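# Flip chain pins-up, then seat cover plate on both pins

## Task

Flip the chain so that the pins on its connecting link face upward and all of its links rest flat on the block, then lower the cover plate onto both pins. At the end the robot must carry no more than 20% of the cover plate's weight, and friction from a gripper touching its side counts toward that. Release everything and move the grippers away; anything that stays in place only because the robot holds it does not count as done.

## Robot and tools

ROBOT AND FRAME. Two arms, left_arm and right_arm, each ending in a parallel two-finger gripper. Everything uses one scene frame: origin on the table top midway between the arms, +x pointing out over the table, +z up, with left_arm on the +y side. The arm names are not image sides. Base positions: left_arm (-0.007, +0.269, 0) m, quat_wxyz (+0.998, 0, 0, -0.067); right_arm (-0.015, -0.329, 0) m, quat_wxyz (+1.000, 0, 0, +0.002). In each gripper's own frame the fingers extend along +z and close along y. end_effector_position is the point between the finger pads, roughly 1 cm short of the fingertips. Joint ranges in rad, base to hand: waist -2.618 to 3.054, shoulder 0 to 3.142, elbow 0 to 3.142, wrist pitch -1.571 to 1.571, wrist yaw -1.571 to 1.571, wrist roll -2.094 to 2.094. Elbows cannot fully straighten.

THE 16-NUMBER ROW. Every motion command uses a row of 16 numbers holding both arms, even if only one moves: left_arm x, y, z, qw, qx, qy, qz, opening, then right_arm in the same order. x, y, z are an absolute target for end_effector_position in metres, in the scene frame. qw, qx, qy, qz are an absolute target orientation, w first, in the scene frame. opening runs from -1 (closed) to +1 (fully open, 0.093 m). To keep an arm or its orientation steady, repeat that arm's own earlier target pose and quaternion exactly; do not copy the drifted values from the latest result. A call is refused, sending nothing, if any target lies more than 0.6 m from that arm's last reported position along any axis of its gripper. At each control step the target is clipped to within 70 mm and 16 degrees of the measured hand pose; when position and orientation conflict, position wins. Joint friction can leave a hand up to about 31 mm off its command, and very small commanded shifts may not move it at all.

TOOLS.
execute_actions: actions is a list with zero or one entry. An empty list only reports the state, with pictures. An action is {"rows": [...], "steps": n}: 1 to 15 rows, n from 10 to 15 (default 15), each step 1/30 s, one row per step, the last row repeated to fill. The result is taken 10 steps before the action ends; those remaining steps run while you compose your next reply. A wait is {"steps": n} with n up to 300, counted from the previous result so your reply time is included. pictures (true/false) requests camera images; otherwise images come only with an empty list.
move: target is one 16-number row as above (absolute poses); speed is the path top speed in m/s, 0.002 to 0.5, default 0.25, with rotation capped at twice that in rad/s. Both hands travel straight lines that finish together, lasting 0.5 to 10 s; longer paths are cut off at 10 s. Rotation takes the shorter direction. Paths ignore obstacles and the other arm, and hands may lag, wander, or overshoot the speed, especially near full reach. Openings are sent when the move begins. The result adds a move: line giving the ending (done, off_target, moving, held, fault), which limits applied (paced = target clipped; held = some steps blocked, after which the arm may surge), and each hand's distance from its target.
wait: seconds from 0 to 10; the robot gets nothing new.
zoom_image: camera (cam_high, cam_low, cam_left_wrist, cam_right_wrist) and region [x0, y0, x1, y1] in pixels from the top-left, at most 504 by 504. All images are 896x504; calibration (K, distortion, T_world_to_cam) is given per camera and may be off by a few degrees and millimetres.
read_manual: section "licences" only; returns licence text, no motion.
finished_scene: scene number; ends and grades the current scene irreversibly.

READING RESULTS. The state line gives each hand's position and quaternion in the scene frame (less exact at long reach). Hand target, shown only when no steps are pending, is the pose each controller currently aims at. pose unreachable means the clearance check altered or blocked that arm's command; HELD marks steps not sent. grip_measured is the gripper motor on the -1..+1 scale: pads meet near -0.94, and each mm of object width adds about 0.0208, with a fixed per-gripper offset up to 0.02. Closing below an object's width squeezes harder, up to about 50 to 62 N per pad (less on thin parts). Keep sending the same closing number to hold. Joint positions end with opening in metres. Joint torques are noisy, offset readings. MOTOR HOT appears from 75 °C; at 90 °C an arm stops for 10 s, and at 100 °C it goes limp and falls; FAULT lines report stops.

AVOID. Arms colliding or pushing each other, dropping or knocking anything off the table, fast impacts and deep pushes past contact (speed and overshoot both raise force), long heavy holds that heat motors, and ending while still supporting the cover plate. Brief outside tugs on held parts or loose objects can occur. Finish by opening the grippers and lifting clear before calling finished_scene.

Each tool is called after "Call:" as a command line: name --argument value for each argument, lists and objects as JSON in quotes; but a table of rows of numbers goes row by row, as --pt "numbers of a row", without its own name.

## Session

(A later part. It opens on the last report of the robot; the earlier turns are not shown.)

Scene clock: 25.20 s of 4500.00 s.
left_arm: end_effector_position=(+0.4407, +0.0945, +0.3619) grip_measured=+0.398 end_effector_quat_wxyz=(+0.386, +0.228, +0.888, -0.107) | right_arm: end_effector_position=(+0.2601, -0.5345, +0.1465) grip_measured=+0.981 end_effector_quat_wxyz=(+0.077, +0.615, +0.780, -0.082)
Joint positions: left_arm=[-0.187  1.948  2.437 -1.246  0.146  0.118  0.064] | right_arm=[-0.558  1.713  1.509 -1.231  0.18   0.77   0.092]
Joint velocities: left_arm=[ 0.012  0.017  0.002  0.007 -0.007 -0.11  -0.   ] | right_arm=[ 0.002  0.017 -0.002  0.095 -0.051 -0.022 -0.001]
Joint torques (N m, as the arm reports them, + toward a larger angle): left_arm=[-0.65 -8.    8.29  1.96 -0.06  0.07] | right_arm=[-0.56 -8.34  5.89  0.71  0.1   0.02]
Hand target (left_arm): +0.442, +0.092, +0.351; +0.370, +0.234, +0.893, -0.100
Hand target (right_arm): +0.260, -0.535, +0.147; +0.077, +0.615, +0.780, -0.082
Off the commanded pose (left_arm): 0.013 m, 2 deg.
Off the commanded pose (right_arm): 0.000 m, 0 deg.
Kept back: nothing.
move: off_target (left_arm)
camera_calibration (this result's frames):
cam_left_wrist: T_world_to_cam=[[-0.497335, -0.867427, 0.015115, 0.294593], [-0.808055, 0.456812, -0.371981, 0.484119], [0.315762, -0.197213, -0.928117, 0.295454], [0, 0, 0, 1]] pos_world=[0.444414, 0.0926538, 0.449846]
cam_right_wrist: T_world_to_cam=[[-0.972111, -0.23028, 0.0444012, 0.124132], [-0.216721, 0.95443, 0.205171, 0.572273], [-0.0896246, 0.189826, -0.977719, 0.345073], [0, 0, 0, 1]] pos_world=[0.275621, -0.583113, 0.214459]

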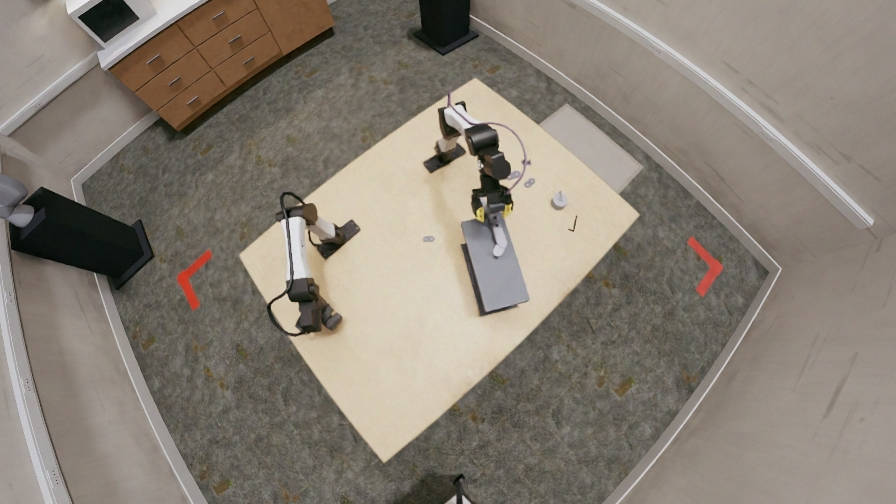

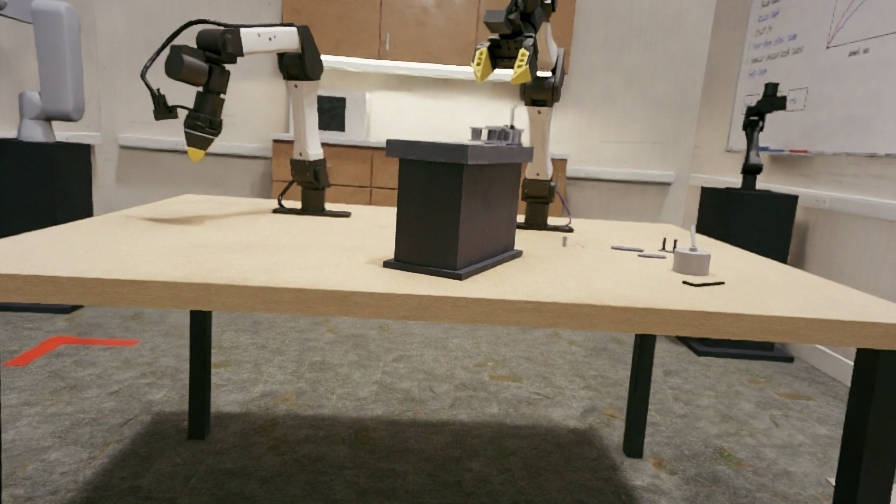

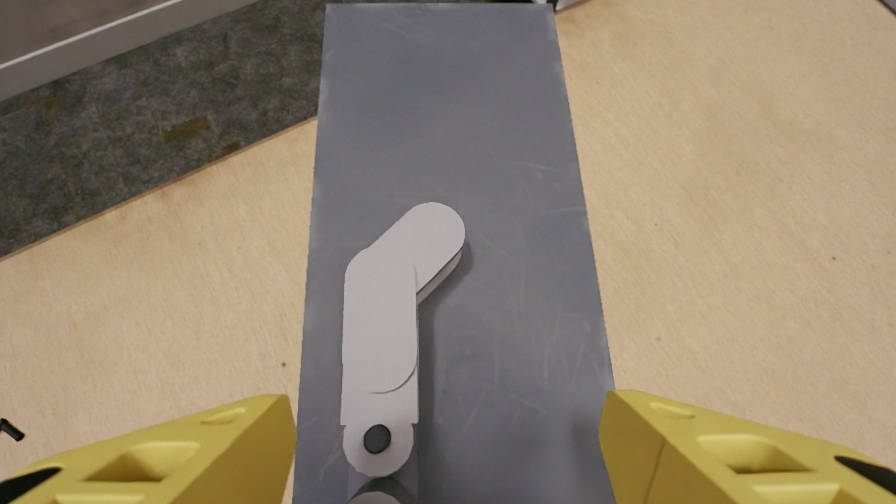

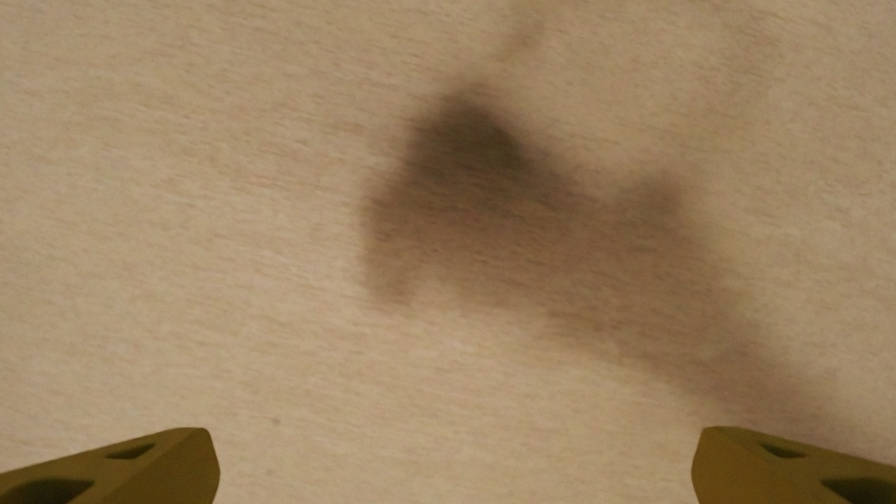

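Call:
move --target '[0.45,0.116,0.30,0.446,0.23,0.857,-0.12,0.2,0.2601,-0.5345,0.1465,0.077,0.615,0.780,-0.082,1]'

Call:
move --target '[0.45,0.116,0.247,0.446,0.23,0.857,-0.12,0.2,0.2601,-0.5345,0.1465,0.077,0.615,0.780,-0.082,1]' --speed 0.08

Scene clock: 26.80 s of 4500.00 s.
left_arm: end_effector_position=(+0.4533, +0.1142, +0.3031) grip_measured=+0.202 end_effector_quat_wxyz=(+0.445, +0.227, +0.858, -0.116) | right_arm: end_effector_position=(+0.2601, -0.5345, +0.1465) grip_measured=+0.981 end_effector_quat_wxyz=(+0.077, +0.615, +0.780, -0.082)
Joint positions: left_arm=[-0.118  1.681  1.713 -0.663  0.214  0.157  0.055] | right_arm=[-0.558  1.713  1.509 -1.231  0.18   0.77   0.092]
Joint velocities: left_arm=[ 0.002 -0.002  0.002 -0.037 -0.037 -0.081  0.   ] | right_arm=[ 0.012  0.007 -0.012 -0.022 -0.037  0.037  0.   ]
Joint torques (N m, as the arm reports them, + toward a larger angle): left_arm=[ 0.18 -9.53  6.69  2.52  0.18  0.04] | right_arm=[-0.58 -8.34  5.87  0.69  0.11  0.03]
Hand target (left_arm): +0.451, +0.116, +0.301; +0.446, +0.230, +0.857, -0.118
Hand target (right_arm): +0.260, -0.535, +0.147; +0.077, +0.615, +0.780, -0.082
Off the commanded pose (left_arm): 0.005 m, 1 deg.
Off the commanded pose (right_arm): 0.000 m, 0 deg.
Kept back: nothing.
move: done
camera_calibration (this result's frames):
cam_left_wrist: T_world_to_cam=[[-0.503741, -0.86385, -0.00266104, 0.326752], [-0.751648, 0.439827, -0.491505, 0.476046], [0.425757, -0.245591, -0.870871, 0.179136], [0, 0, 0, 1]] pos_world=[0.446149, 0.116881, 0.390852]
cam_right_wrist: T_world_to_cam=[[-0.972111, -0.23028, 0.0444012, 0.124132], [-0.216721, 0.95443, 0.205171, 0.572273], [-0.0896246, 0.189826, -0.977719, 0.345073], [0, 0, 0, 1]] pos_world=[0.275621, -0.583113, 0.214459]

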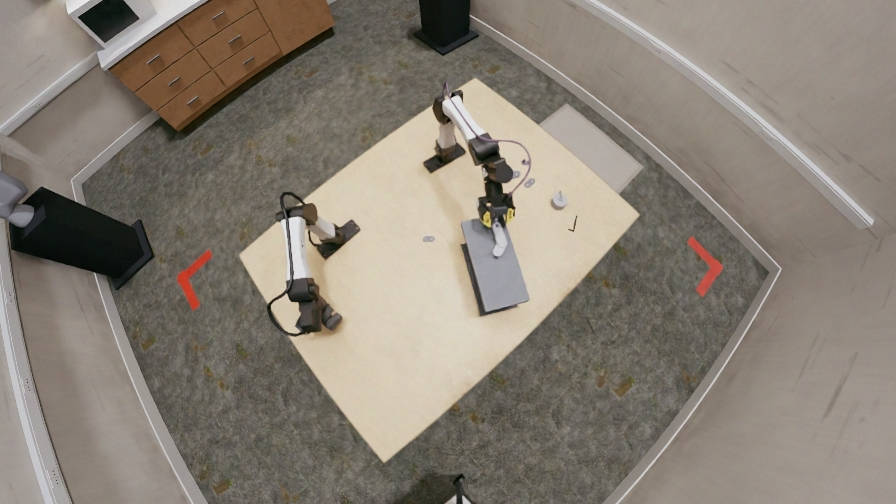

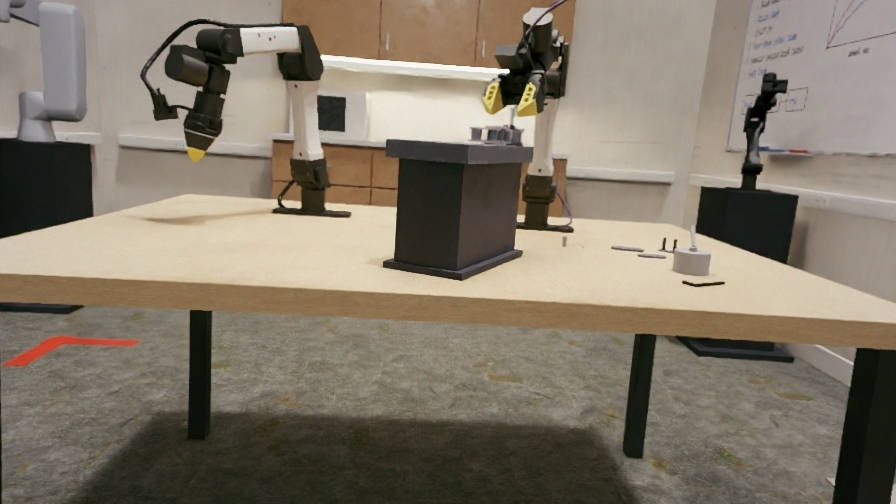

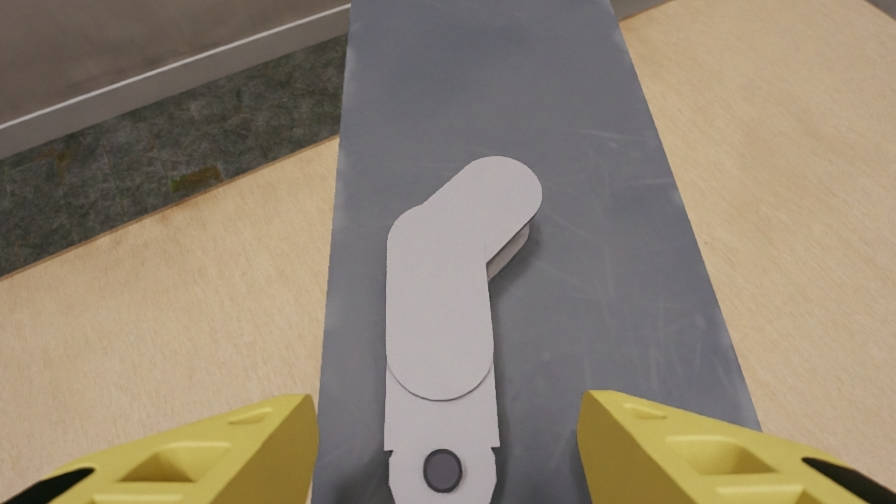

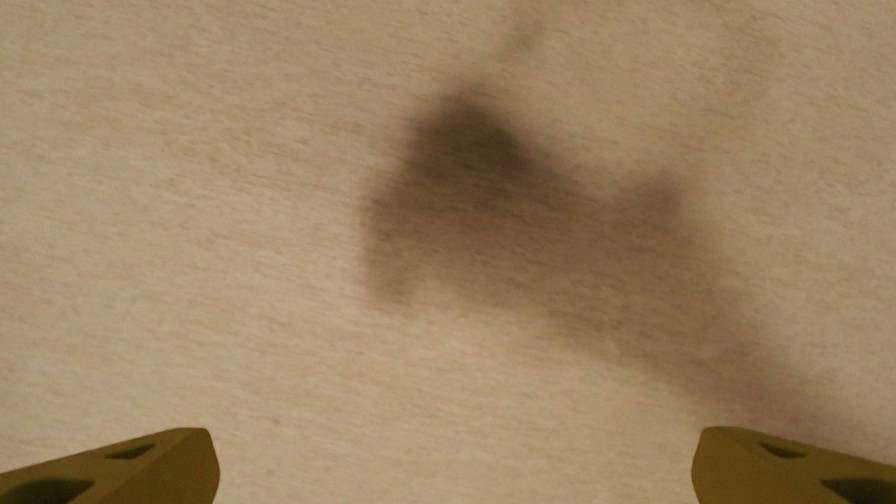

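Scene clock: 27.90 s of 4500.00 s.
left_arm: end_effector_position=(+0.4555, +0.1112, +0.2675) grip_measured=+0.202 end_effector_quat_wxyz=(+0.469, +0.230, +0.844, -0.123) | right_arm: end_effector_position=(+0.2601, -0.5345, +0.1465) grip_measured=+0.981 end_effector_quat_wxyz=(+0.077, +0.615, +0.780, -0.082)
Joint positions: left_arm=[-0.118  1.633  1.473 -0.416  0.228  0.156  0.055] | right_arm=[-0.558  1.713  1.509 -1.231  0.18   0.77   0.092]
Joint velocities: left_arm=[-0.002  0.007 -0.007  0.051  0.007 -0.095  0.001] | right_arm=[-0.007  0.007 -0.012 -0.037 -0.022 -0.037 -0.001]
Joint torques (N m, as the arm reports them, + toward a larger angle): left_arm=[ 0.3  -8.12  6.17  2.31  0.04  0.06] | right_arm=[-0.6  -8.33  5.79  0.69  0.11  0.01]
Hand target (left_arm): +0.451, +0.115, +0.247; +0.446, +0.230, +0.857, -0.120
Hand target (right_arm): +0.260, -0.535, +0.147; +0.077, +0.615, +0.780, -0.082
Off the commanded pose (left_arm): 0.022 m, 3 deg.
Off the commanded pose (right_arm): 0.000 m, 0 deg.
Kept back: nothing.
move: off_target (left_arm)
camera_calibration (this result's frames):
cam_left_wrist: T_world_to_cam=[[-0.513356, -0.858125, -0.00931943, 0.330679], [-0.7206, 0.436931, -0.538356, 0.460255], [0.466049, -0.269653, -0.842666, 0.123241], [0, 0, 0, 1]] pos_world=[0.44398, 0.115896, 0.354714]
cam_right_wrist: T_world_to_cam=[[-0.972111, -0.23028, 0.0444012, 0.124132], [-0.216721, 0.95443, 0.205171, 0.572273], [-0.0896246, 0.189826, -0.977719, 0.345073], [0, 0, 0, 1]] pos_world=[0.275621, -0.583113, 0.214459]

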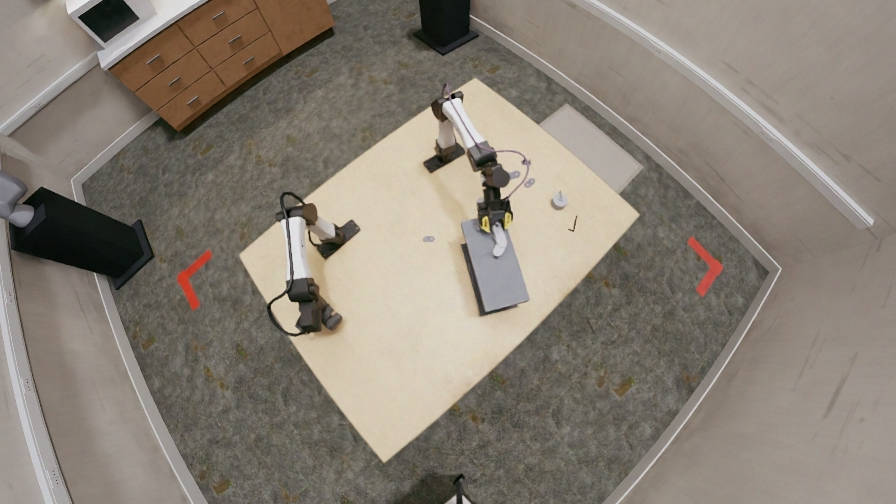

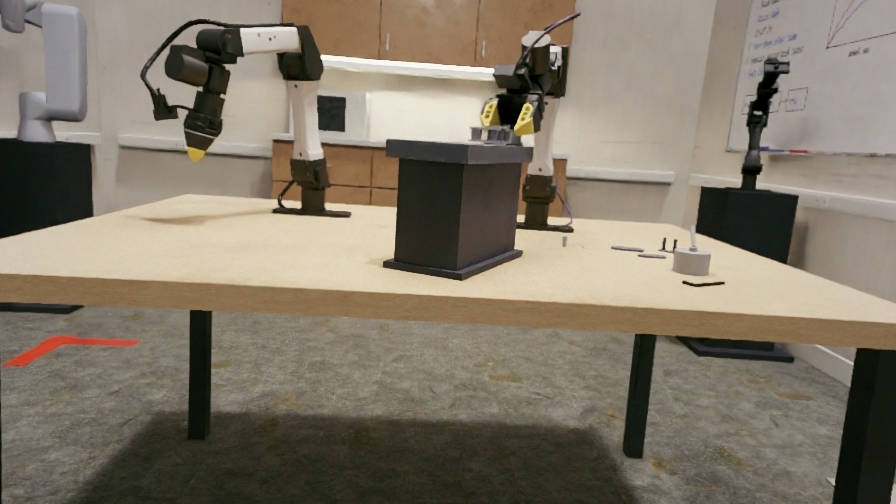

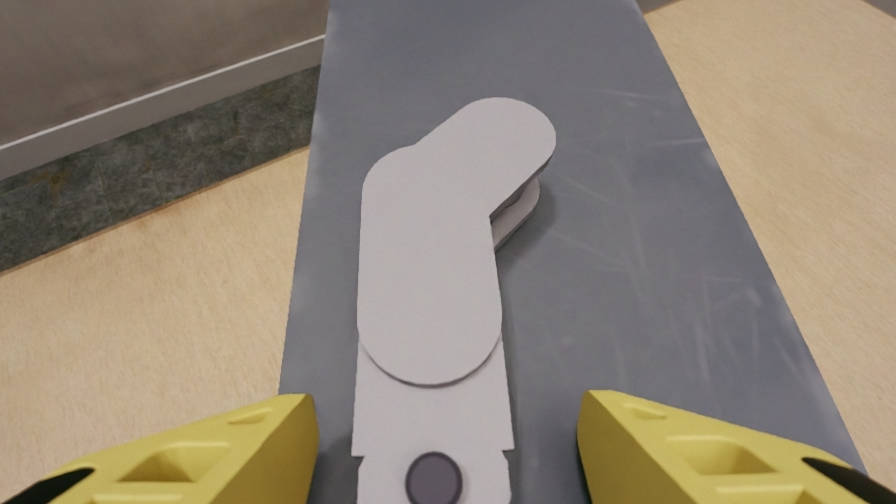

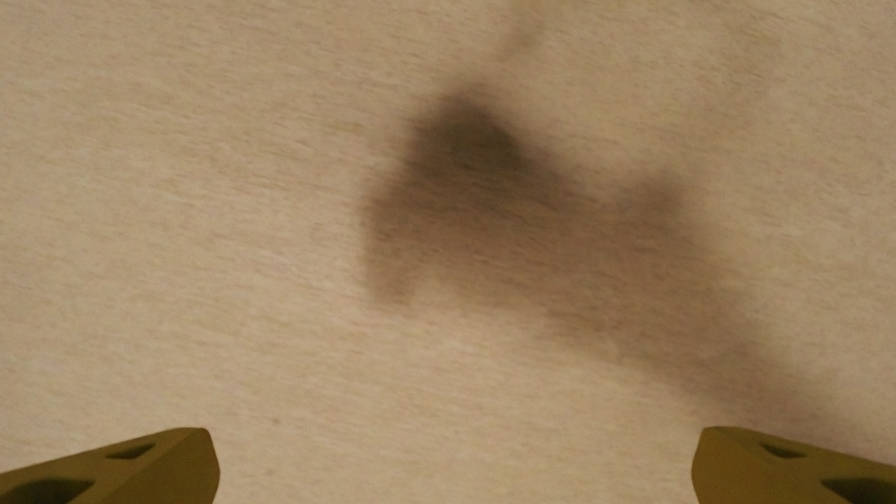

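Palm probably touching the chain; steepen.

Call:
move --target '[0.455,0.113,0.252,0.33,0.243,0.908,-0.089,0.2,0.2601,-0.5345,0.1465,0.077,0.615,0.780,-0.082,1]' --speed 0.1

Call:
move --target '[0.455,0.113,0.252,0.33,0.243,0.908,-0.089,-0.5,0.2601,-0.5345,0.1465,0.077,0.615,0.780,-0.082,1]'

Call:
move --target '[0.53,0.055,0.255,0.37,0.239,0.892,-0.099,-0.5,0.2601,-0.5345,0.1465,0.077,0.615,0.780,-0.082,1]' --speed 0.06

Scene clock: 30.53 s of 4500.00 s.
left_arm: end_effector_position=(+0.4554, +0.1149, +0.2614) grip_measured=+0.202 end_effector_quat_wxyz=(+0.347, +0.238, +0.902, -0.096) | right_arm: end_effector_position=(+0.2601, -0.5345, +0.1465) grip_measured=+0.981 end_effector_quat_wxyz=(+0.077, +0.615, +0.780, -0.082)
Joint positions: left_arm=[-0.127  1.83   1.885 -0.908  0.179  0.188  0.055] | right_arm=[-0.558  1.713  1.509 -1.231  0.18   0.77   0.092]
Joint velocities: left_arm=[-0.007 -0.007 -0.002  0.007  0.007  0.007 -0.   ] | right_arm=[-0.002 -0.002  0.002  0.066 -0.037  0.007 -0.   ]
Joint torques (N m, as the arm reports them, + toward a larger angle): left_arm=[-0.6  -8.15  9.59  1.79 -0.06  0.06] | right_arm=[-0.64 -8.39  5.85  0.7   0.11  0.02]
Hand target (left_arm): +0.455, +0.113, +0.251; +0.330, +0.244, +0.907, -0.090
Hand target (right_arm): +0.260, -0.535, +0.147; +0.077, +0.615, +0.780, -0.082
Off the commanded pose (left_arm): 0.010 m, 2 deg.
Off the commanded pose (right_arm): 0.000 m, 0 deg.
Kept back: nothing.
move: done
camera_calibration (this result's frames):
cam_left_wrist: T_world_to_cam=[[-0.506914, -0.861928, 0.0108785, 0.325945], [-0.826821, 0.482621, -0.288867, 0.43318], [0.243733, -0.155425, -0.957307, 0.237238], [0, 0, 0, 1]] pos_world=[0.465566, 0.108753, 0.348695]
cam_right_wrist: T_world_to_cam=[[-0.972111, -0.23028, 0.0444012, 0.124132], [-0.216721, 0.95443, 0.205171, 0.572273], [-0.0896246, 0.189826, -0.977719, 0.345073], [0, 0, 0, 1]] pos_world=[0.275621, -0.583113, 0.214459]

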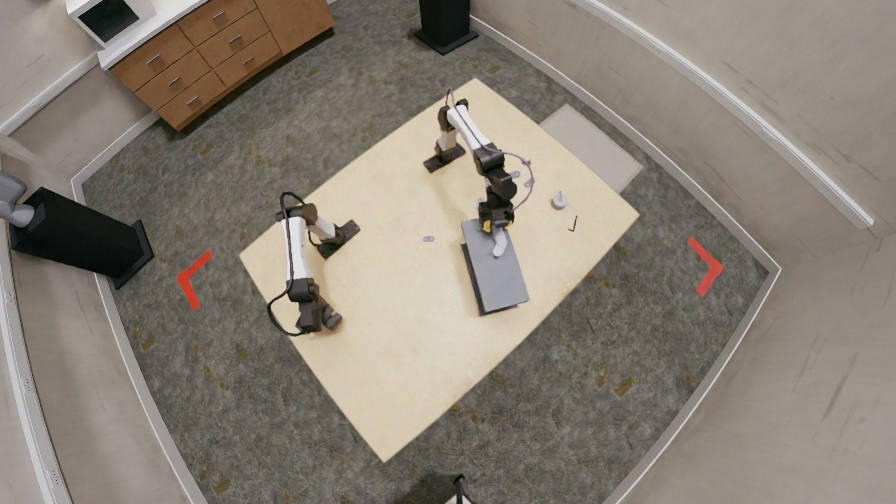

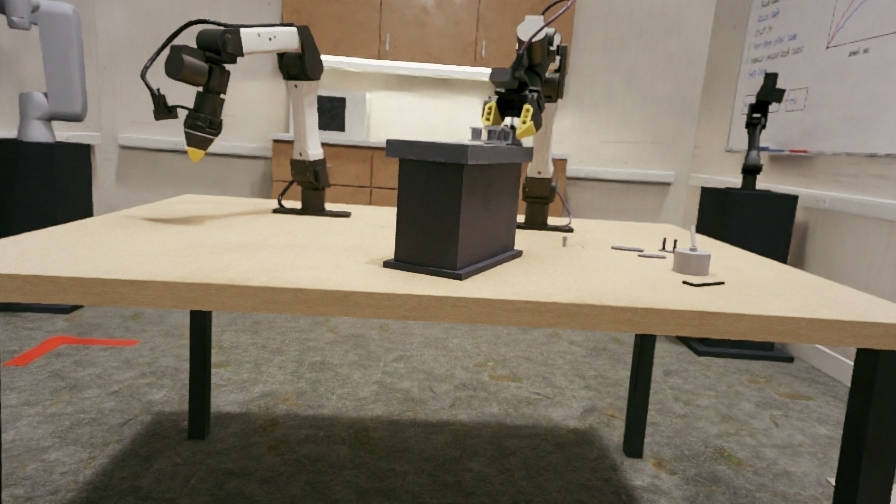

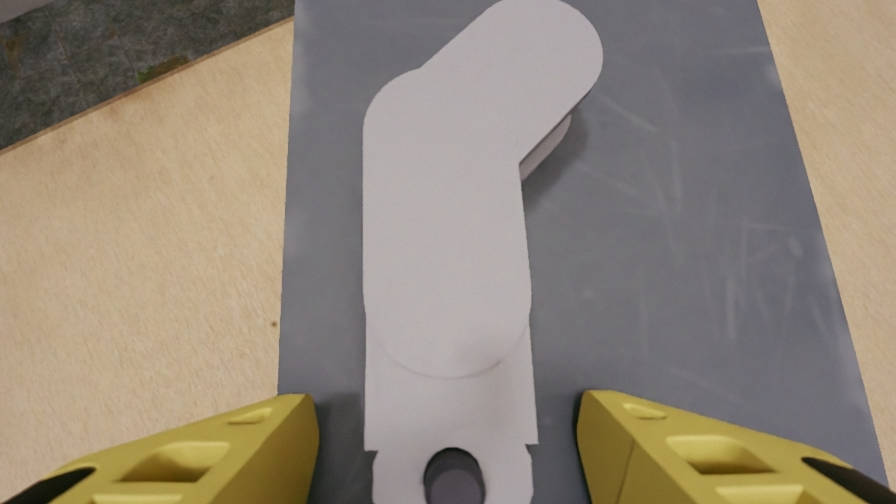

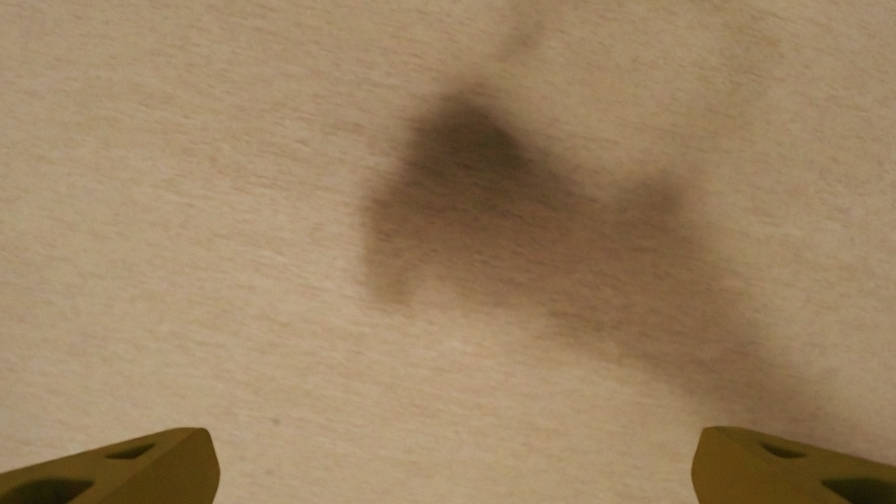

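Scene clock: 31.23 s of 4500.00 s.
left_arm: end_effector_position=(+0.4554, +0.1149, +0.2614) grip_measured=-0.483 end_effector_quat_wxyz=(+0.347, +0.238, +0.902, -0.096) | right_arm: end_effector_position=(+0.2601, -0.5345, +0.1465) grip_measured=+0.981 end_effector_quat_wxyz=(+0.077, +0.615, +0.780, -0.082)
Joint positions: left_arm=[-0.127  1.83   1.885 -0.908  0.178  0.188  0.022] | right_arm=[-0.558  1.713  1.509 -1.231  0.18   0.77   0.092]
Joint velocities: left_arm=[ 0.002 -0.022  0.012 -0.037 -0.007 -0.095  0.001] | right_arm=[-0.002  0.017  0.012  0.007 -0.095  0.051  0.   ]
Joint torques (N m, as the arm reports them, + toward a larger angle): left_arm=[-0.68 -8.12  9.61  1.71 -0.08  0.04] | right_arm=[-0.6  -8.3   5.87  0.7   0.11  0.01]
Hand target (left_arm): +0.455, +0.113, +0.252; +0.330, +0.243, +0.908, -0.089
Hand target (right_arm): +0.260, -0.535, +0.147; +0.077, +0.615, +0.780, -0.082
Off the commanded pose (left_arm): 0.010 m, 2 deg.
Off the commanded pose (right_arm): 0.000 m, 0 deg.
Kept back: nothing.
move: done
camera_calibration (this result's frames):
cam_left_wrist: T_world_to_cam=[[-0.506698, -0.862058, 0.0106016, 0.325997], [-0.826921, 0.482494, -0.288794, 0.433209], [0.243842, -0.155098, -0.957332, 0.237152], [0, 0, 0, 1]] pos_world=[0.465584, 0.10879, 0.348685]
cam_right_wrist: T_world_to_cam=[[-0.972111, -0.23028, 0.0444012, 0.124132], [-0.216721, 0.95443, 0.205171, 0.572273], [-0.0896246, 0.189826, -0.977719, 0.345073], [0, 0, 0, 1]] pos_world=[0.275621, -0.583113, 0.214459]

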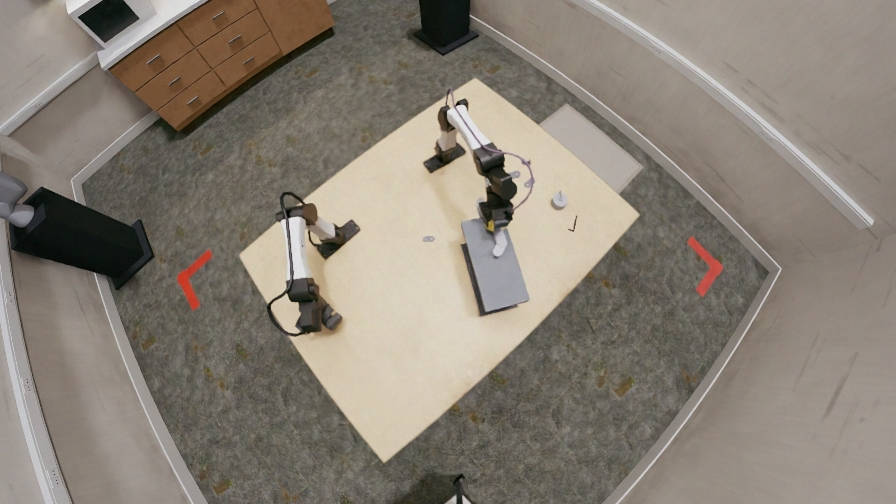

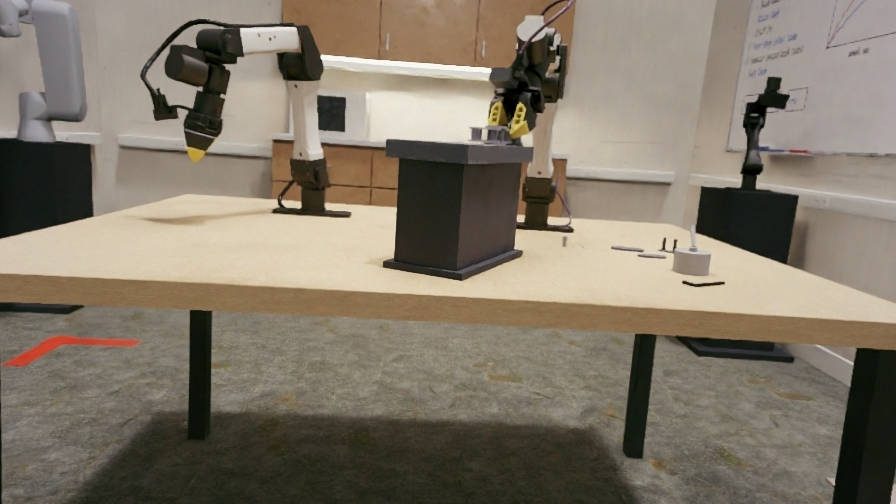

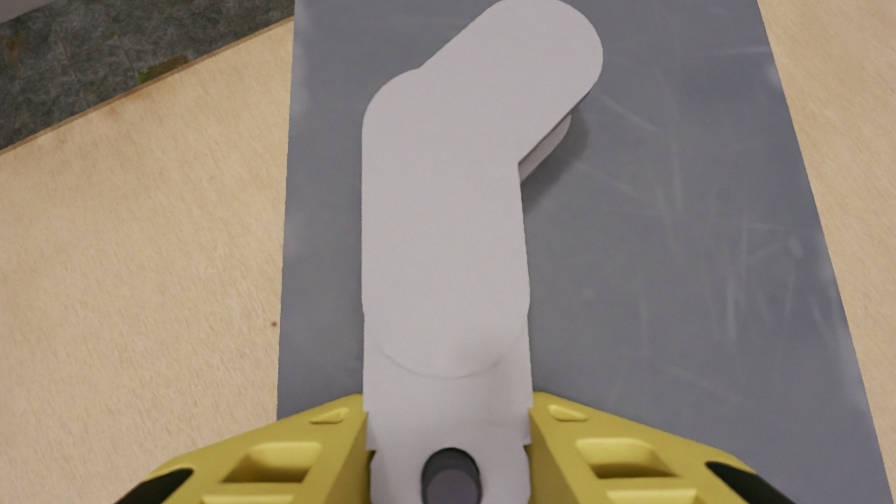

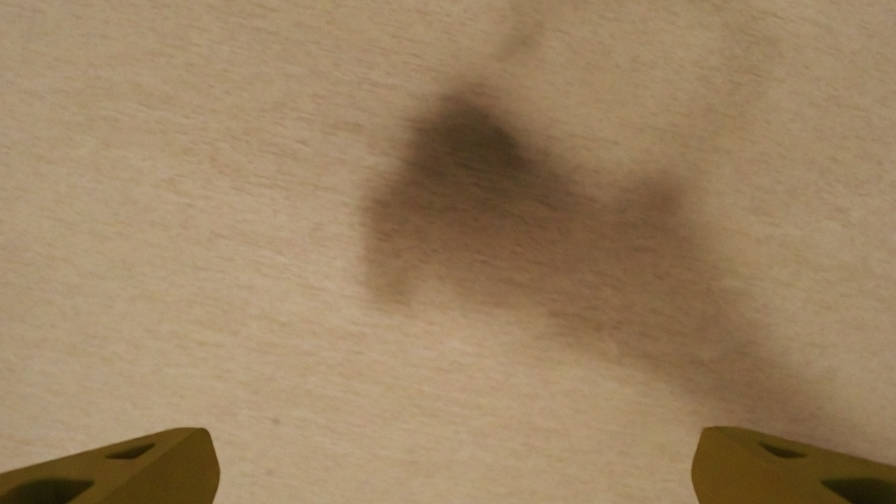

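Scene clock: 33.13 s of 4500.00 s.
left_arm: end_effector_position=(+0.5291, +0.0597, +0.2643) grip_measured=-0.484 end_effector_quat_wxyz=(+0.379, +0.240, +0.888, -0.102) | right_arm: end_effector_position=(+0.2601, -0.5345, +0.1465) grip_measured=+0.981 end_effector_quat_wxyz=(+0.077, +0.615, +0.780, -0.082)
Joint positions: left_arm=[-0.198  2.19   2.375 -0.959  0.141  0.138  0.022] | right_arm=[-0.558  1.713  1.509 -1.231  0.18   0.77   0.092]
Joint velocities: left_arm=[-0.007  0.007  0.012 -0.081  0.037 -0.11   0.   ] | right_arm=[-0.002  0.007 -0.017 -0.066 -0.066  0.007  0.   ]
Joint torques (N m, as the arm reports them, + toward a larger angle): left_arm=[ -0.52 -11.13   9.51   2.14  -0.03  -0.07] | right_arm=[-0.55 -8.36  5.81  0.71  0.12  0.03]
Hand target (left_arm): +0.530, +0.056, +0.256; +0.371, +0.239, +0.892, -0.100
Hand target (right_arm): +0.260, -0.535, +0.147; +0.077, +0.615, +0.780, -0.082
Off the commanded pose (left_arm): 0.010 m, 1 deg.
Off the commanded pose (right_arm): 0.000 m, 0 deg.
Kept back: nothing.
move: done
camera_calibration (this result's frames):
cam_left_wrist: T_world_to_cam=[[-0.514576, -0.857444, 0.000994282, 0.322118], [-0.801456, 0.480564, -0.355986, 0.525959], [0.30476, -0.183979, -0.934491, 0.176868], [0, 0, 0, 1]] pos_world=[0.533385, 0.055981, 0.352195]
cam_right_wrist: T_world_to_cam=[[-0.972111, -0.23028, 0.0444012, 0.124132], [-0.216721, 0.95443, 0.205171, 0.572273], [-0.0896246, 0.189826, -0.977719, 0.345073], [0, 0, 0, 1]] pos_world=[0.275621, -0.583113, 0.214459]

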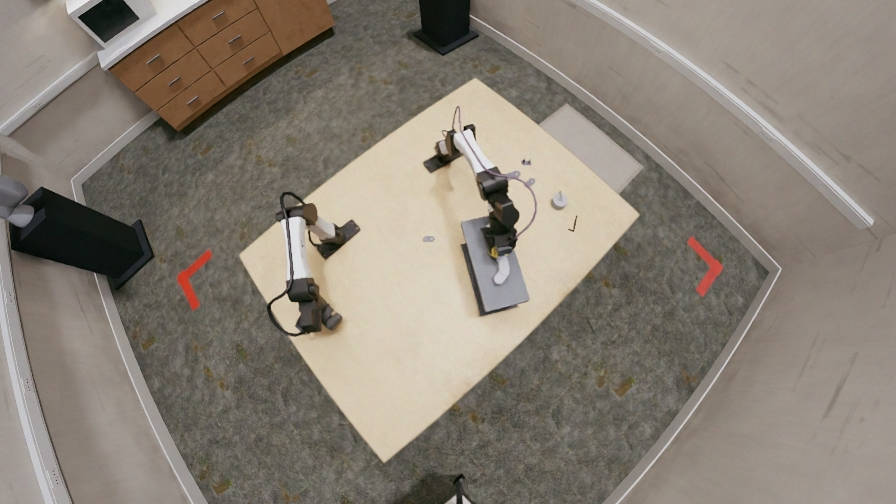

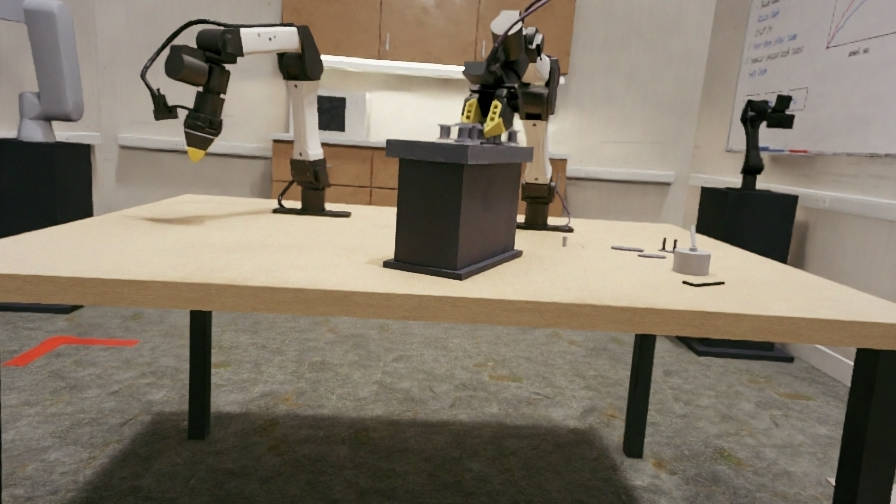

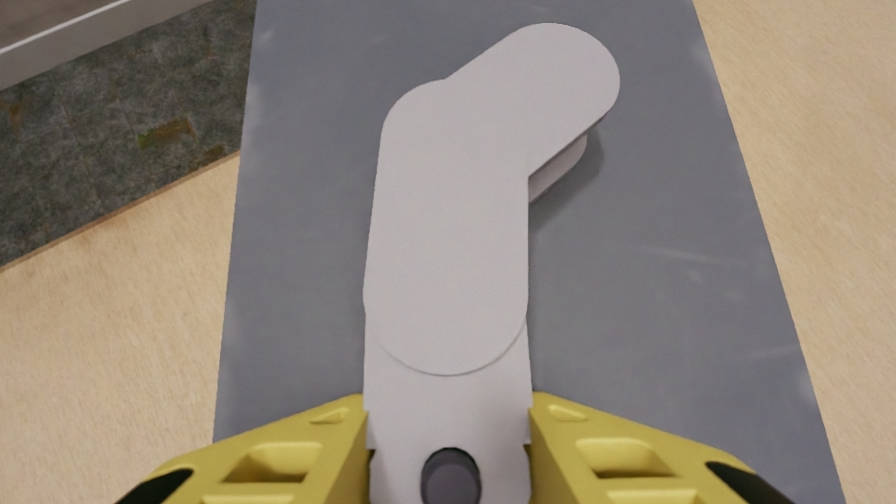

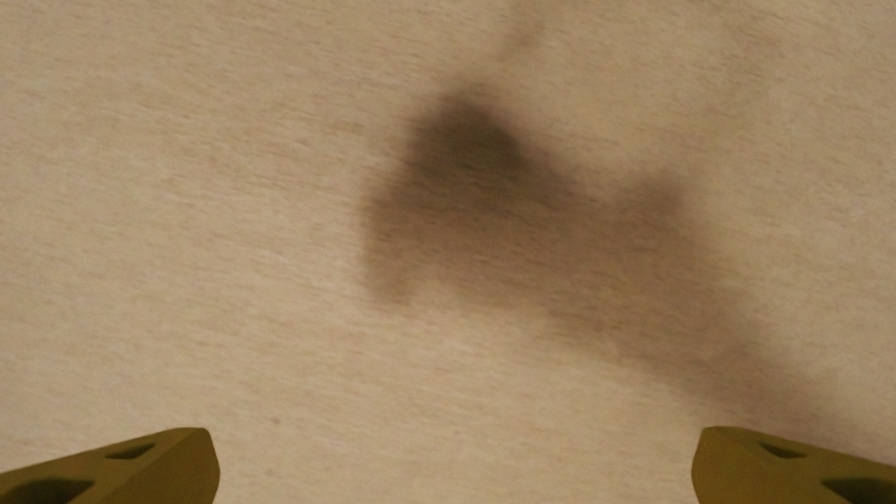

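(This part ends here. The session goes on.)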